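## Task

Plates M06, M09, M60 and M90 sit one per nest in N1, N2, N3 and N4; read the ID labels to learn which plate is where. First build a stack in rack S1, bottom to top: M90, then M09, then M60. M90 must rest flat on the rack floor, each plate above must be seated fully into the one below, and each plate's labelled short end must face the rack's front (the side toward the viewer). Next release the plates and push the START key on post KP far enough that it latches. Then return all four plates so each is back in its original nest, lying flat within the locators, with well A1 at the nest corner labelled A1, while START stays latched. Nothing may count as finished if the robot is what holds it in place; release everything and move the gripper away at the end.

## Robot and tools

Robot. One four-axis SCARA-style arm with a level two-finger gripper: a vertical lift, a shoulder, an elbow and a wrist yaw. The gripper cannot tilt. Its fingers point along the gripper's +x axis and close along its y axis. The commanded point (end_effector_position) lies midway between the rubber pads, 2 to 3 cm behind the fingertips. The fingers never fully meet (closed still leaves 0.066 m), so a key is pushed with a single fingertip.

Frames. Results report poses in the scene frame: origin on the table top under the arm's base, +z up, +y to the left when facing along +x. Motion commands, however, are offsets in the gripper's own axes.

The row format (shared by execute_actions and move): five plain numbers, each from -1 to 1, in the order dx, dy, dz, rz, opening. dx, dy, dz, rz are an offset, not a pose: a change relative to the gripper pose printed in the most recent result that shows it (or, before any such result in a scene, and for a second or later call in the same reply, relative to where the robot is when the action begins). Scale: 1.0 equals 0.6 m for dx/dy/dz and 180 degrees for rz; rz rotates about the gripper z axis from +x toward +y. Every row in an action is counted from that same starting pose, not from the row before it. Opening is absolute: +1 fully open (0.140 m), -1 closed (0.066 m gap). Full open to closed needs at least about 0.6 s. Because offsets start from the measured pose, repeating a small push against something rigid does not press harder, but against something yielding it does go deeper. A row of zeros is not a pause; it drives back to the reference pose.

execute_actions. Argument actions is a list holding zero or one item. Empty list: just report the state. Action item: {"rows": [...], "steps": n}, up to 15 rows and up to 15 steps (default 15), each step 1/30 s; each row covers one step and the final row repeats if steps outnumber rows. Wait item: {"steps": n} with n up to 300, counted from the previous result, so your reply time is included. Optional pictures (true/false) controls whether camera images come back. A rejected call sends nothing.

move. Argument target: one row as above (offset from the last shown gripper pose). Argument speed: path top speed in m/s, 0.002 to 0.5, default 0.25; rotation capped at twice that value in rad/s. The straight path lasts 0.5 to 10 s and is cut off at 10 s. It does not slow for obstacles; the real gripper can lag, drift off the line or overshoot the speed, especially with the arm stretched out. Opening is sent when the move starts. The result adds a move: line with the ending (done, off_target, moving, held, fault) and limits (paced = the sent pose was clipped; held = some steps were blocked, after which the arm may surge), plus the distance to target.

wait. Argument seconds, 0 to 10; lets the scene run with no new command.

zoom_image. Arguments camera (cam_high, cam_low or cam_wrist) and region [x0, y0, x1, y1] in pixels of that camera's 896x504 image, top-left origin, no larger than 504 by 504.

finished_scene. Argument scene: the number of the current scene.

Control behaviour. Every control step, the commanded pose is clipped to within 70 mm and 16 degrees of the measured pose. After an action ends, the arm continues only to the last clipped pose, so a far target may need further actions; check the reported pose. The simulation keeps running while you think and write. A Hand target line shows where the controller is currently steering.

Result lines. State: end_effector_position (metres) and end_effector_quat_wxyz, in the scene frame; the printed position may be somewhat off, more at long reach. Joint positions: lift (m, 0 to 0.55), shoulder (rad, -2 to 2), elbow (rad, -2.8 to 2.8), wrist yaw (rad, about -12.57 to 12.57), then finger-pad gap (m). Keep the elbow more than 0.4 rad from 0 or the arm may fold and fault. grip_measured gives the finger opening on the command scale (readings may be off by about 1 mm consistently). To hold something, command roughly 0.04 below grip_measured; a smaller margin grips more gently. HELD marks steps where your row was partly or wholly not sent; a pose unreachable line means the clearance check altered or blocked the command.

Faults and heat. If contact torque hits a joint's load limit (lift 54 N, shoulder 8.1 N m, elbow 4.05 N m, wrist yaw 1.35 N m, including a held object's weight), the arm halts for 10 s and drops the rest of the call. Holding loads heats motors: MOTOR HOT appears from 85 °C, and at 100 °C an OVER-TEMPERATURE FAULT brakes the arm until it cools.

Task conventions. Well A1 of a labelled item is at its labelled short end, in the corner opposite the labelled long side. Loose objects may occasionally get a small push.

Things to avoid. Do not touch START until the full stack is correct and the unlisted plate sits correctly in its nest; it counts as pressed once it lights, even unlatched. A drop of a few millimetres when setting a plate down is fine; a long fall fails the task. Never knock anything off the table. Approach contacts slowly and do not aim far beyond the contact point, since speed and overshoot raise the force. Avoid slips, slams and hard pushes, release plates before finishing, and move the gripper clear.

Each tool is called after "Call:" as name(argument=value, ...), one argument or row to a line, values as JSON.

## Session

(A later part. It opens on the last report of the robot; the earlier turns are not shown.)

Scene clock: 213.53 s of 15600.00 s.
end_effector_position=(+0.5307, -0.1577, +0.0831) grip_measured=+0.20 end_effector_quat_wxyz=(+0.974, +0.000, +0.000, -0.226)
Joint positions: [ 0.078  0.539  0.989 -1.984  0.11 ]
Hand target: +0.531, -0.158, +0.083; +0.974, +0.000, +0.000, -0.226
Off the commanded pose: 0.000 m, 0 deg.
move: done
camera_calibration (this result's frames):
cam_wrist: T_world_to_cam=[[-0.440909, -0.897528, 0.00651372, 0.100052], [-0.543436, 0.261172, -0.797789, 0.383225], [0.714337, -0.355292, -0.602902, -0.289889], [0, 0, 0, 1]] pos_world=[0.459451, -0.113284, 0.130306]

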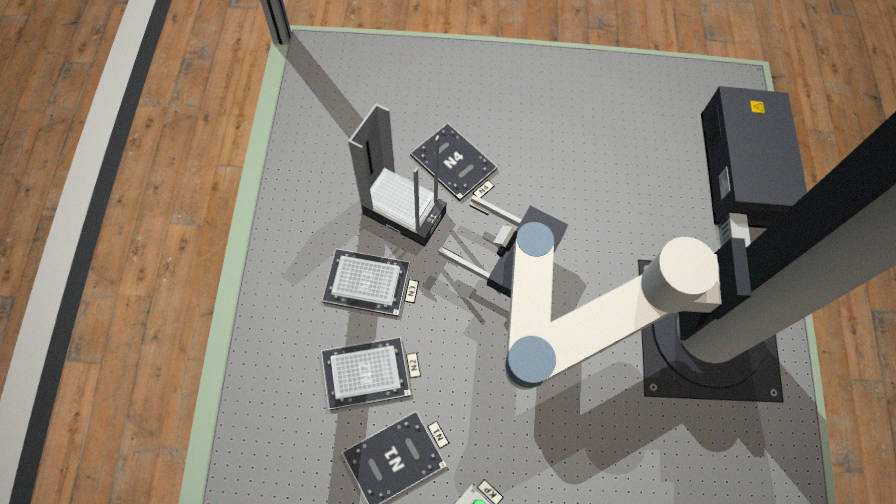

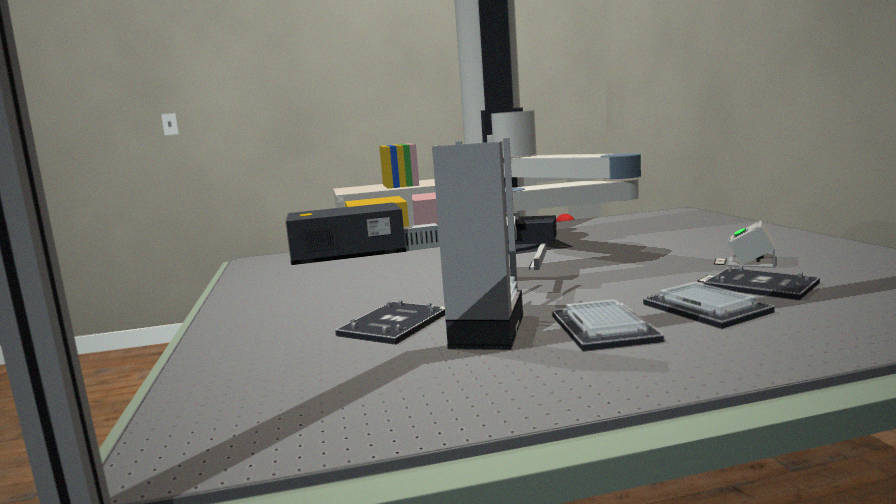

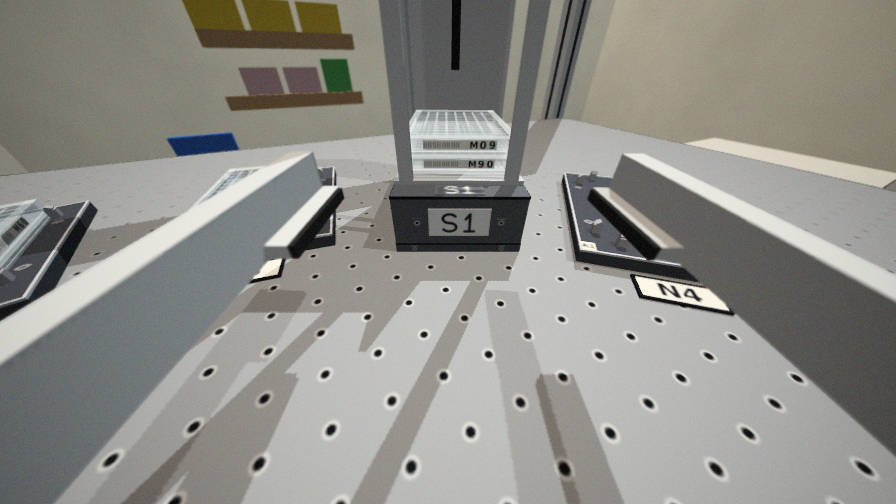

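Call:
move(
  target=[0.2672,0.0007,0,0.0002,0.2],
  speed=0.15,
)

Call:
move(
  target=[0,0,0,0,-0.45],
)

Call:
move(
  target=[0,0,0,0,-0.63],
)

Call:
move(
  target=[0,0,0.4165,0,-0.63],
  speed=0.1,
)

Call:
move(
  target=[-0.0657,-0.2793,0,-0.0955,-0.63],
)

Call:
move(
  target=[0,0,-0.477,0,-0.63],
  speed=0.2,
)

Scene clock: 224.03 s of 15600.00 s.
end_effector_position=(+0.6749, -0.2278, +0.0831) grip_measured=+0.20 end_effector_quat_wxyz=(+0.974, +0.000, +0.000, -0.225)
Joint positions: [ 0.078  0.188  1.808 -2.451  0.11 ]
Hand target: +0.675, -0.228, +0.083; +0.974, +0.000, +0.000, -0.226
Off the commanded pose: 0.000 m, 0 deg.
After step 90, 6.10 s passed at rest.
move: done
camera_calibration (this result's frames):
cam_wrist: T_world_to_cam=[[-0.440244, -0.897854, 0.00651372, 0.100134], [-0.543629, 0.260769, -0.797789, 0.479926], [0.7146, -0.354763, -0.602902, -0.41784], [0, 0, 0, 1]] pos_world=[0.603573, -0.183478, 0.130311]

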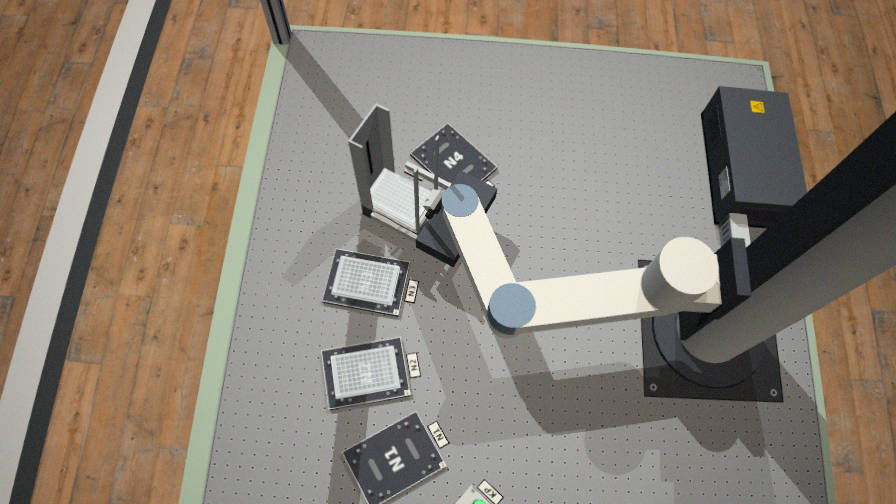

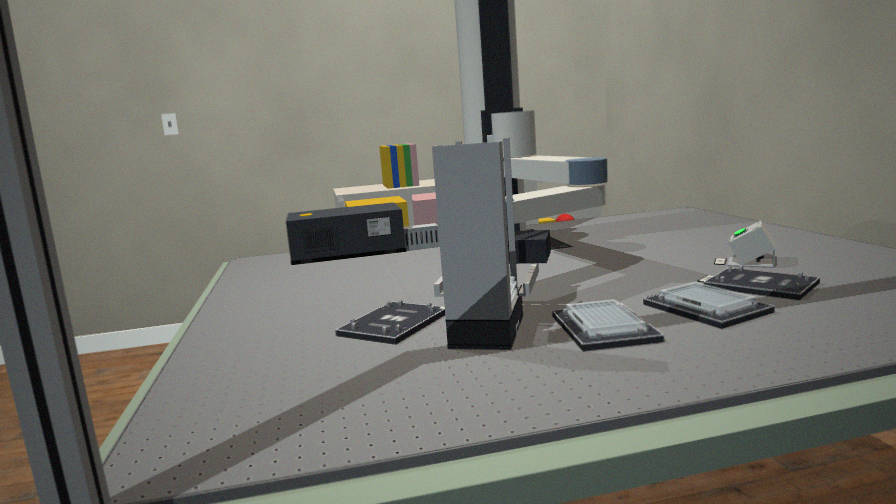

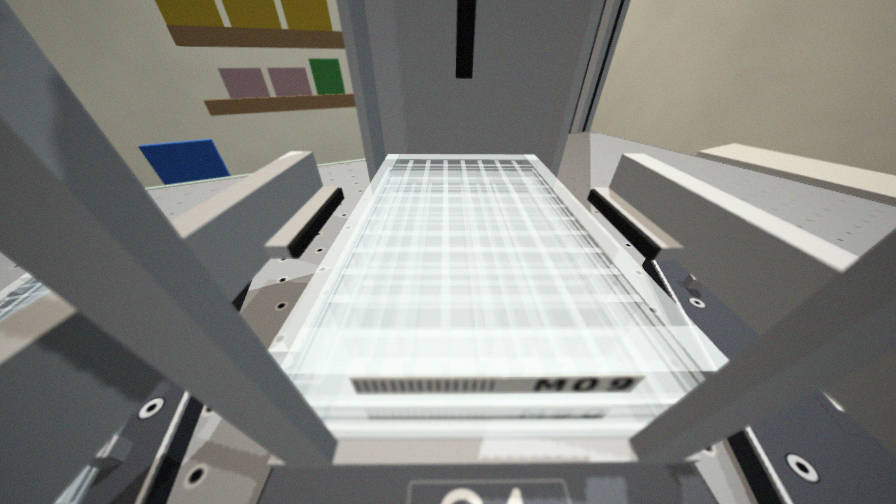

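Scene clock: 224.53 s of 15600.00 s.
end_effector_position=(+0.6749, -0.2278, +0.0831) grip_measured=-0.45 end_effector_quat_wxyz=(+0.974, +0.000, +0.000, -0.225)
Joint positions: [ 0.078  0.188  1.808 -2.451  0.086]
Hand target: +0.675, -0.228, +0.083; +0.974, +0.000, +0.000, -0.225
Off the commanded pose: 0.000 m, 0 deg.
move: done
camera_calibration (this result's frames):
cam_wrist: T_world_to_cam=[[-0.440252, -0.897851, 0.00651372, 0.100137], [-0.543627, 0.260774, -0.797789, 0.479926], [0.714596, -0.354769, -0.602902, -0.417839], [0, 0, 0, 1]] pos_world=[0.603572, -0.183481, 0.130311]

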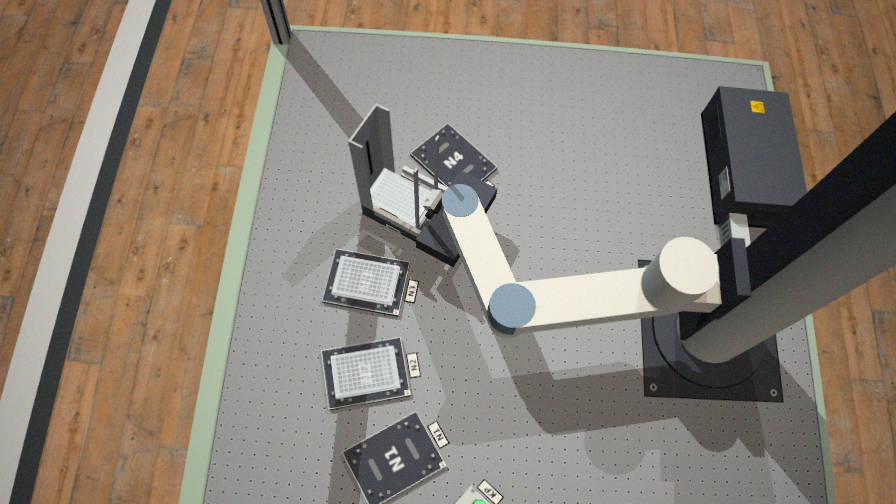

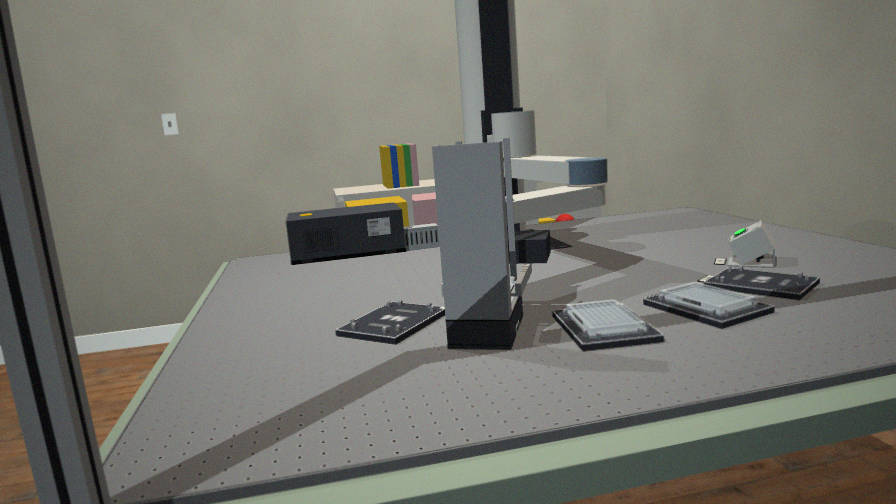

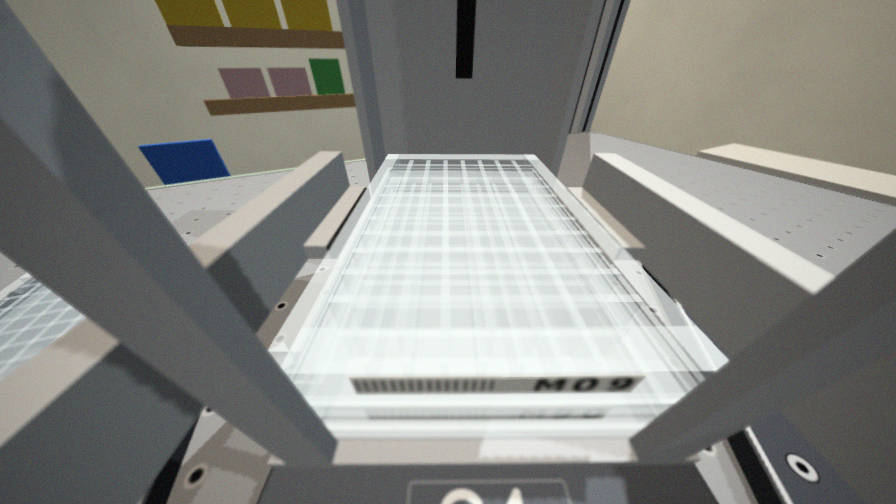

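Scene clock: 225.03 s of 15600.00 s.
end_effector_position=(+0.6749, -0.2277, +0.0831) grip_measured=-0.57 end_effector_quat_wxyz=(+0.974, +0.000, +0.000, -0.225)
Joint positions: [ 0.078  0.188  1.808 -2.451  0.082]
Hand target: +0.675, -0.228, +0.083; +0.974, +0.000, +0.000, -0.225
Off the commanded pose: 0.000 m, 0 deg.
move: done
camera_calibration (this result's frames):
cam_wrist: T_world_to_cam=[[-0.439841, -0.898052, 0.00651372, 0.0999013], [-0.543746, 0.260526, -0.797789, 0.479984], [0.714759, -0.354442, -0.602902, -0.417862], [0, 0, 0, 1]] pos_world=[0.603601, -0.18344, 0.130345]

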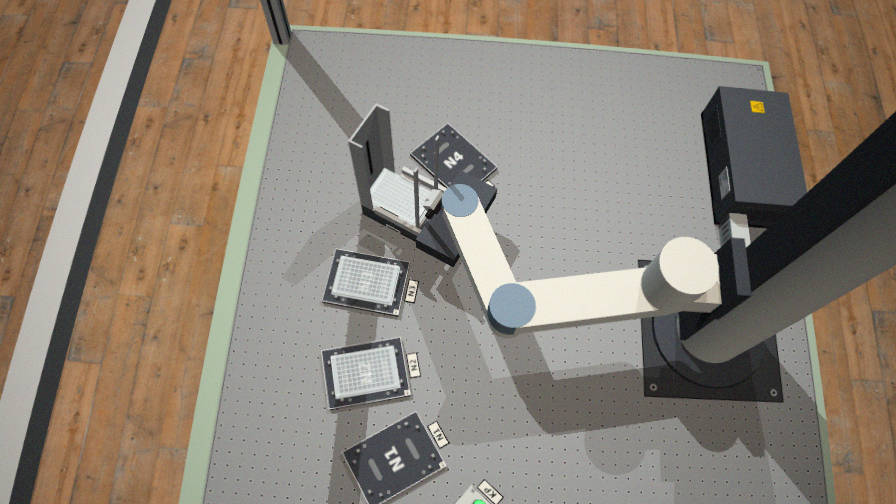

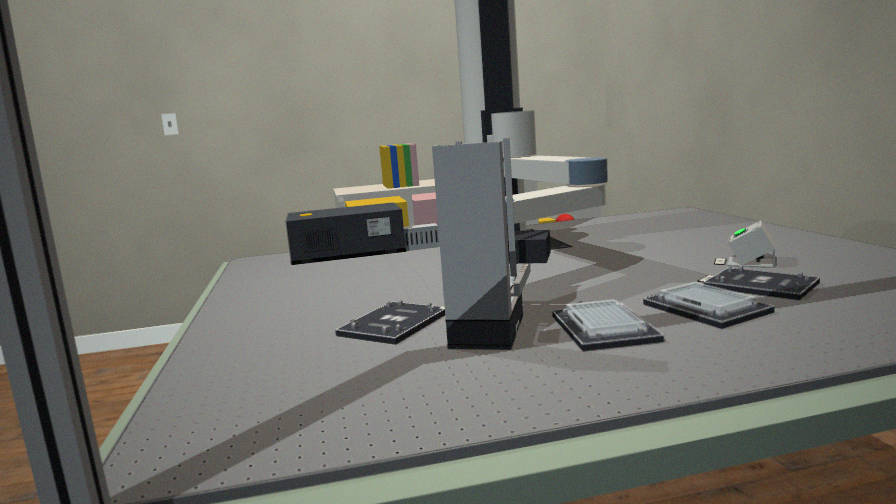

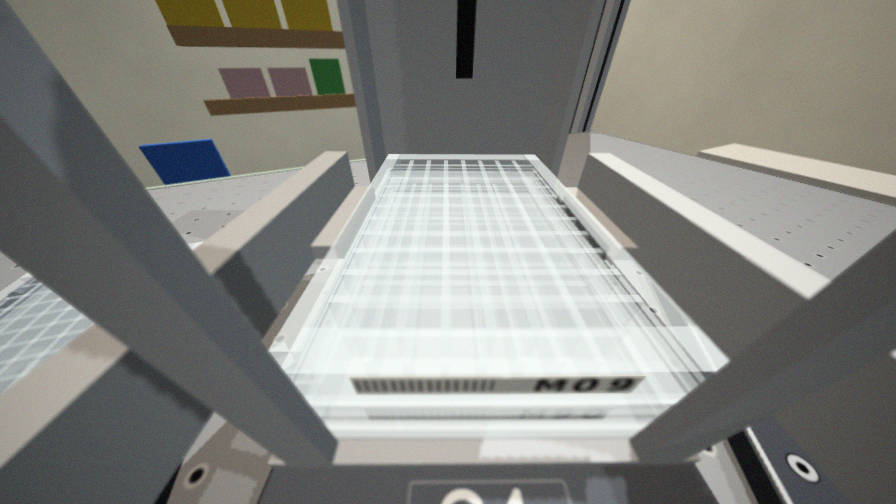

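Scene clock: 227.83 s of 15600.00 s.
end_effector_position=(+0.6750, -0.2277, +0.3331) grip_measured=-0.57 end_effector_quat_wxyz=(+0.974, +0.000, +0.000, -0.225)
Joint positions: [ 0.328  0.188  1.808 -2.451  0.082]
Hand target: +0.675, -0.228, +0.333; +0.974, +0.000, +0.000, -0.225
Off the commanded pose: 0.000 m, 0 deg.
move: done
camera_calibration (this result's frames):
cam_wrist: T_world_to_cam=[[-0.4398, -0.898072, 0.00651372, 0.0982558], [-0.543758, 0.2605, -0.797789, 0.679397], [0.714775, -0.354409, -0.602902, -0.267175], [0, 0, 0, 1]] pos_world=[0.60361, -0.183432, 0.380295]

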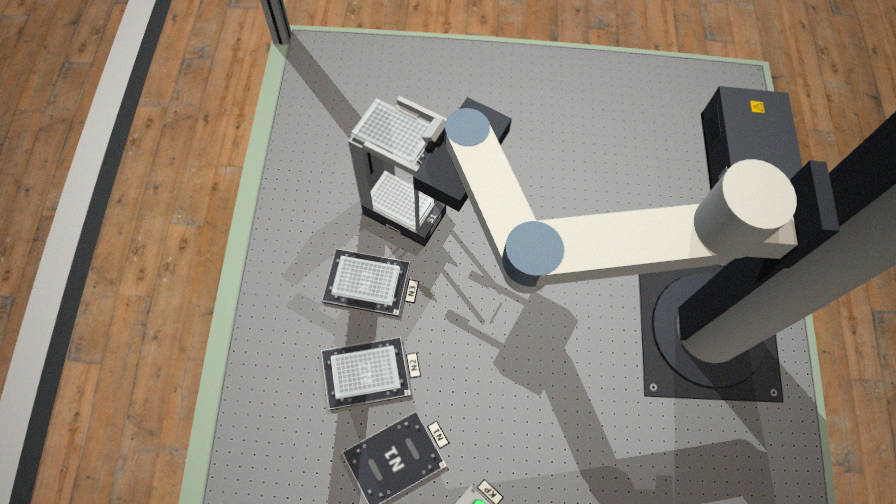

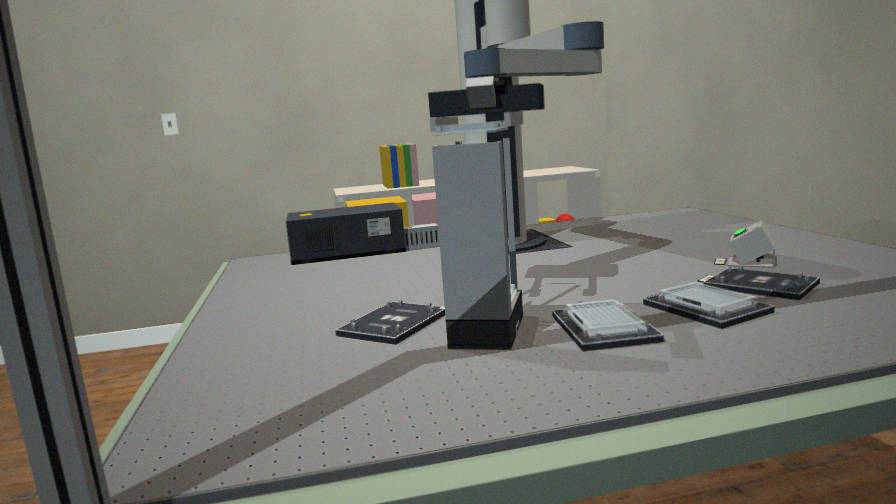

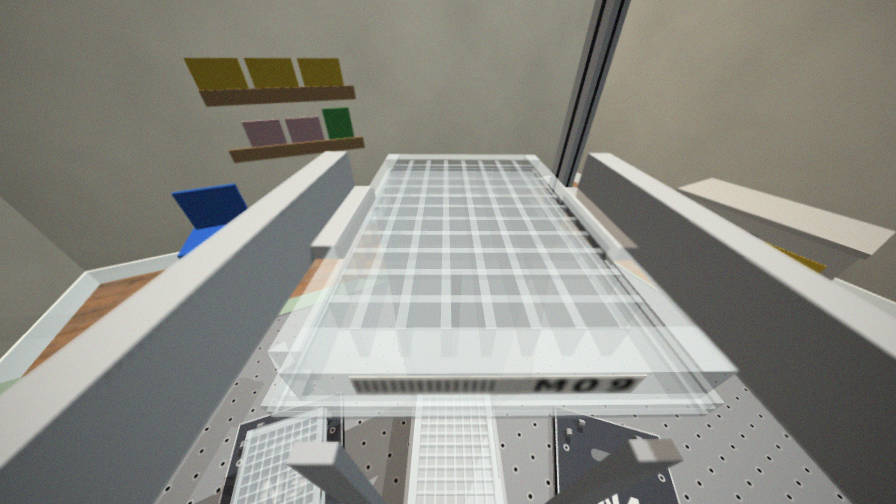

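Scene clock: 228.90 s of 15600.00 s.
end_effector_position=(+0.5659, -0.3611, +0.3331) grip_measured=-0.57 end_effector_quat_wxyz=(+0.930, +0.000, +0.000, -0.369)
Joint positions: [ 0.328 -0.091  1.704 -2.368  0.082]
Hand target: +0.566, -0.361, +0.333; +0.930, +0.000, +0.000, -0.368
Off the commanded pose: 0.000 m, 0 deg.
move: done
camera_calibration (this result's frames):
cam_wrist: T_world_to_cam=[[-0.685897, -0.72767, 0.00651372, 0.131263], [-0.442297, 0.409764, -0.797789, 0.651338], [0.577858, -0.550082, -0.602902, -0.22969], [0, 0, 0, 1]] pos_world=[0.510846, -0.297727, 0.380295]

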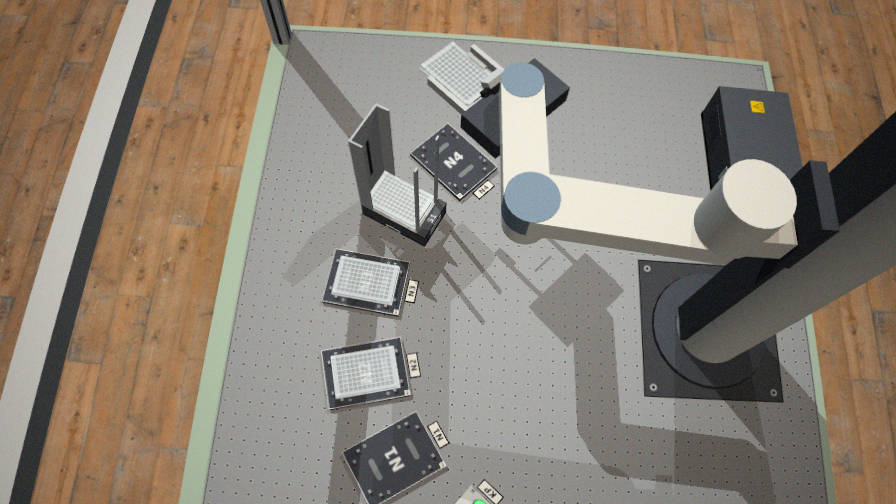

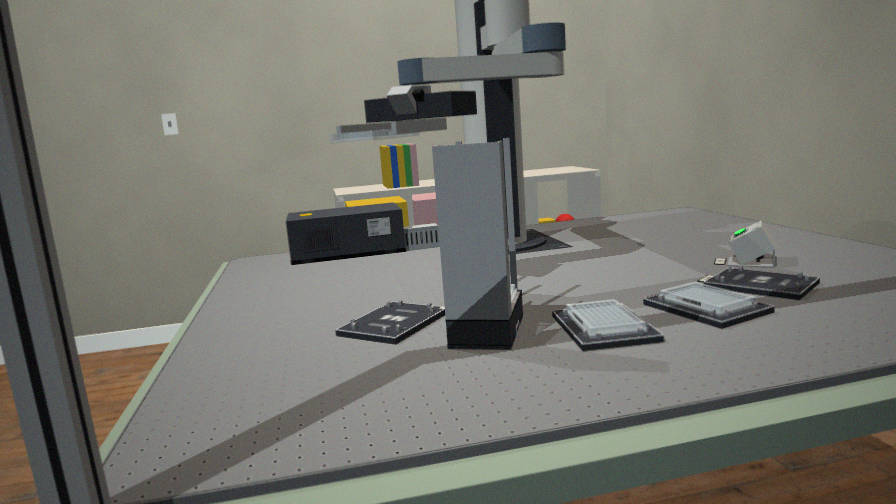

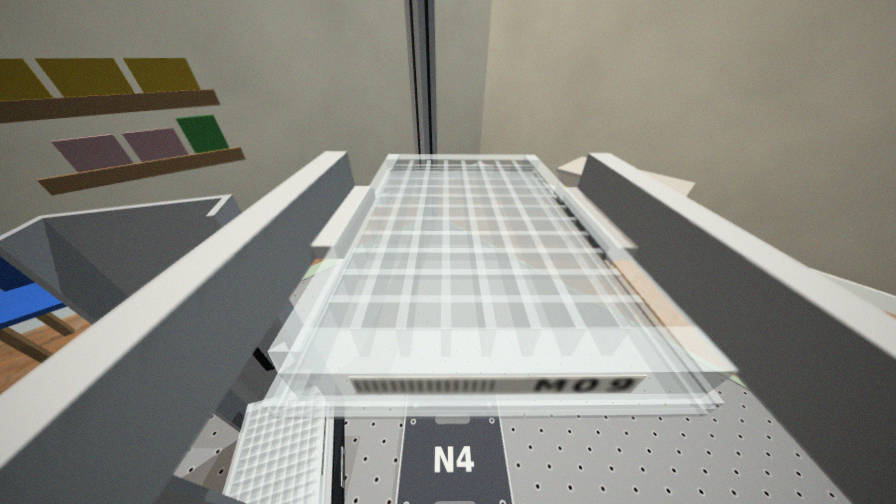

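Scene clock: 230.73 s of 15600.00 s.
end_effector_position=(+0.5659, -0.3612, +0.0468) grip_measured=-0.57 end_effector_quat_wxyz=(+0.930, +0.000, +0.000, -0.369)
Joint positions: [ 0.042 -0.091  1.704 -2.368  0.082]
Hand target: +0.566, -0.361, +0.047; +0.930, +0.000, +0.000, -0.369
Off the commanded pose: 0.000 m, 0 deg.
move: done
camera_calibration (this result's frames):
cam_wrist: T_world_to_cam=[[-0.68592, -0.727648, 0.00651372, 0.133141], [-0.442284, 0.409778, -0.797789, 0.422946], [0.57784, -0.5501, -0.602902, -0.402277], [0, 0, 0, 1]] pos_world=[0.510838, -0.297727, 0.0940207]

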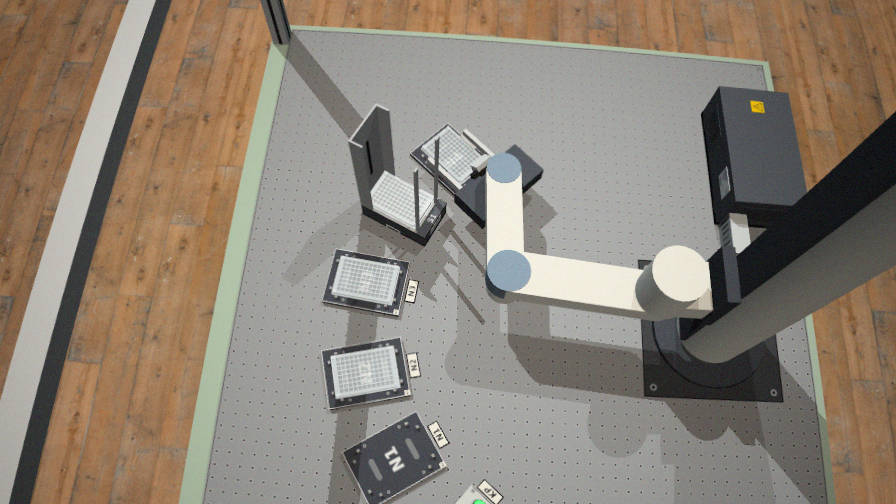

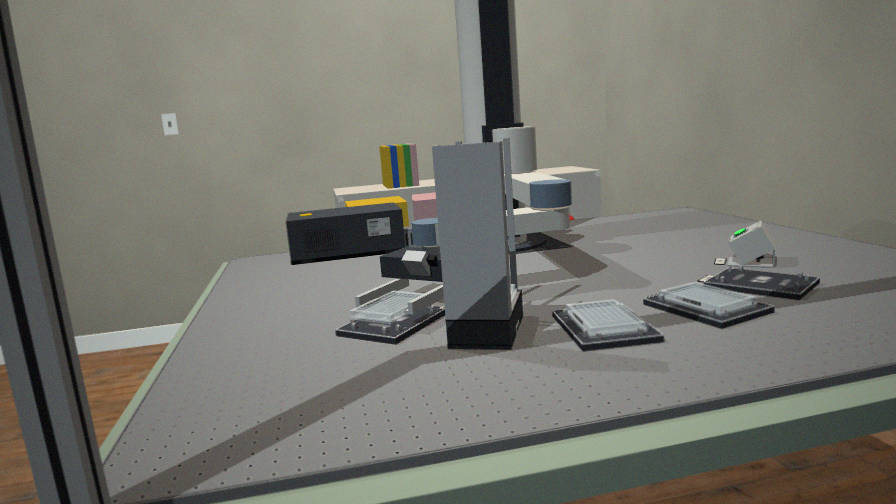

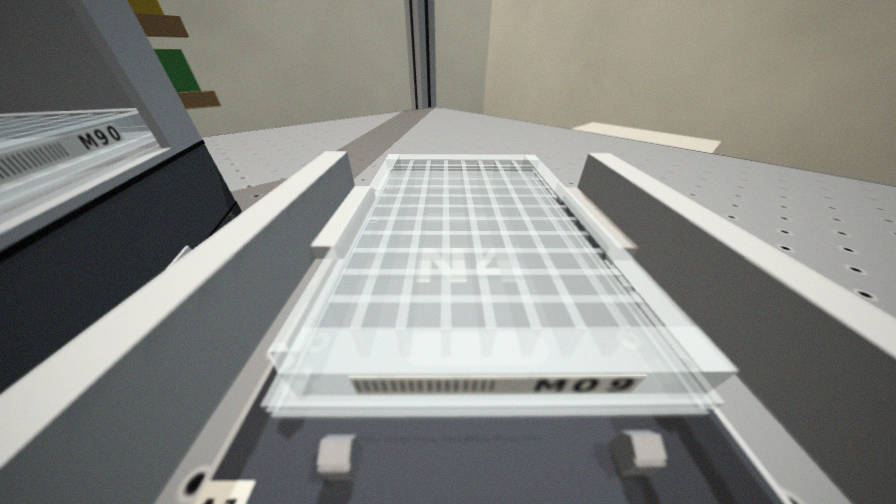

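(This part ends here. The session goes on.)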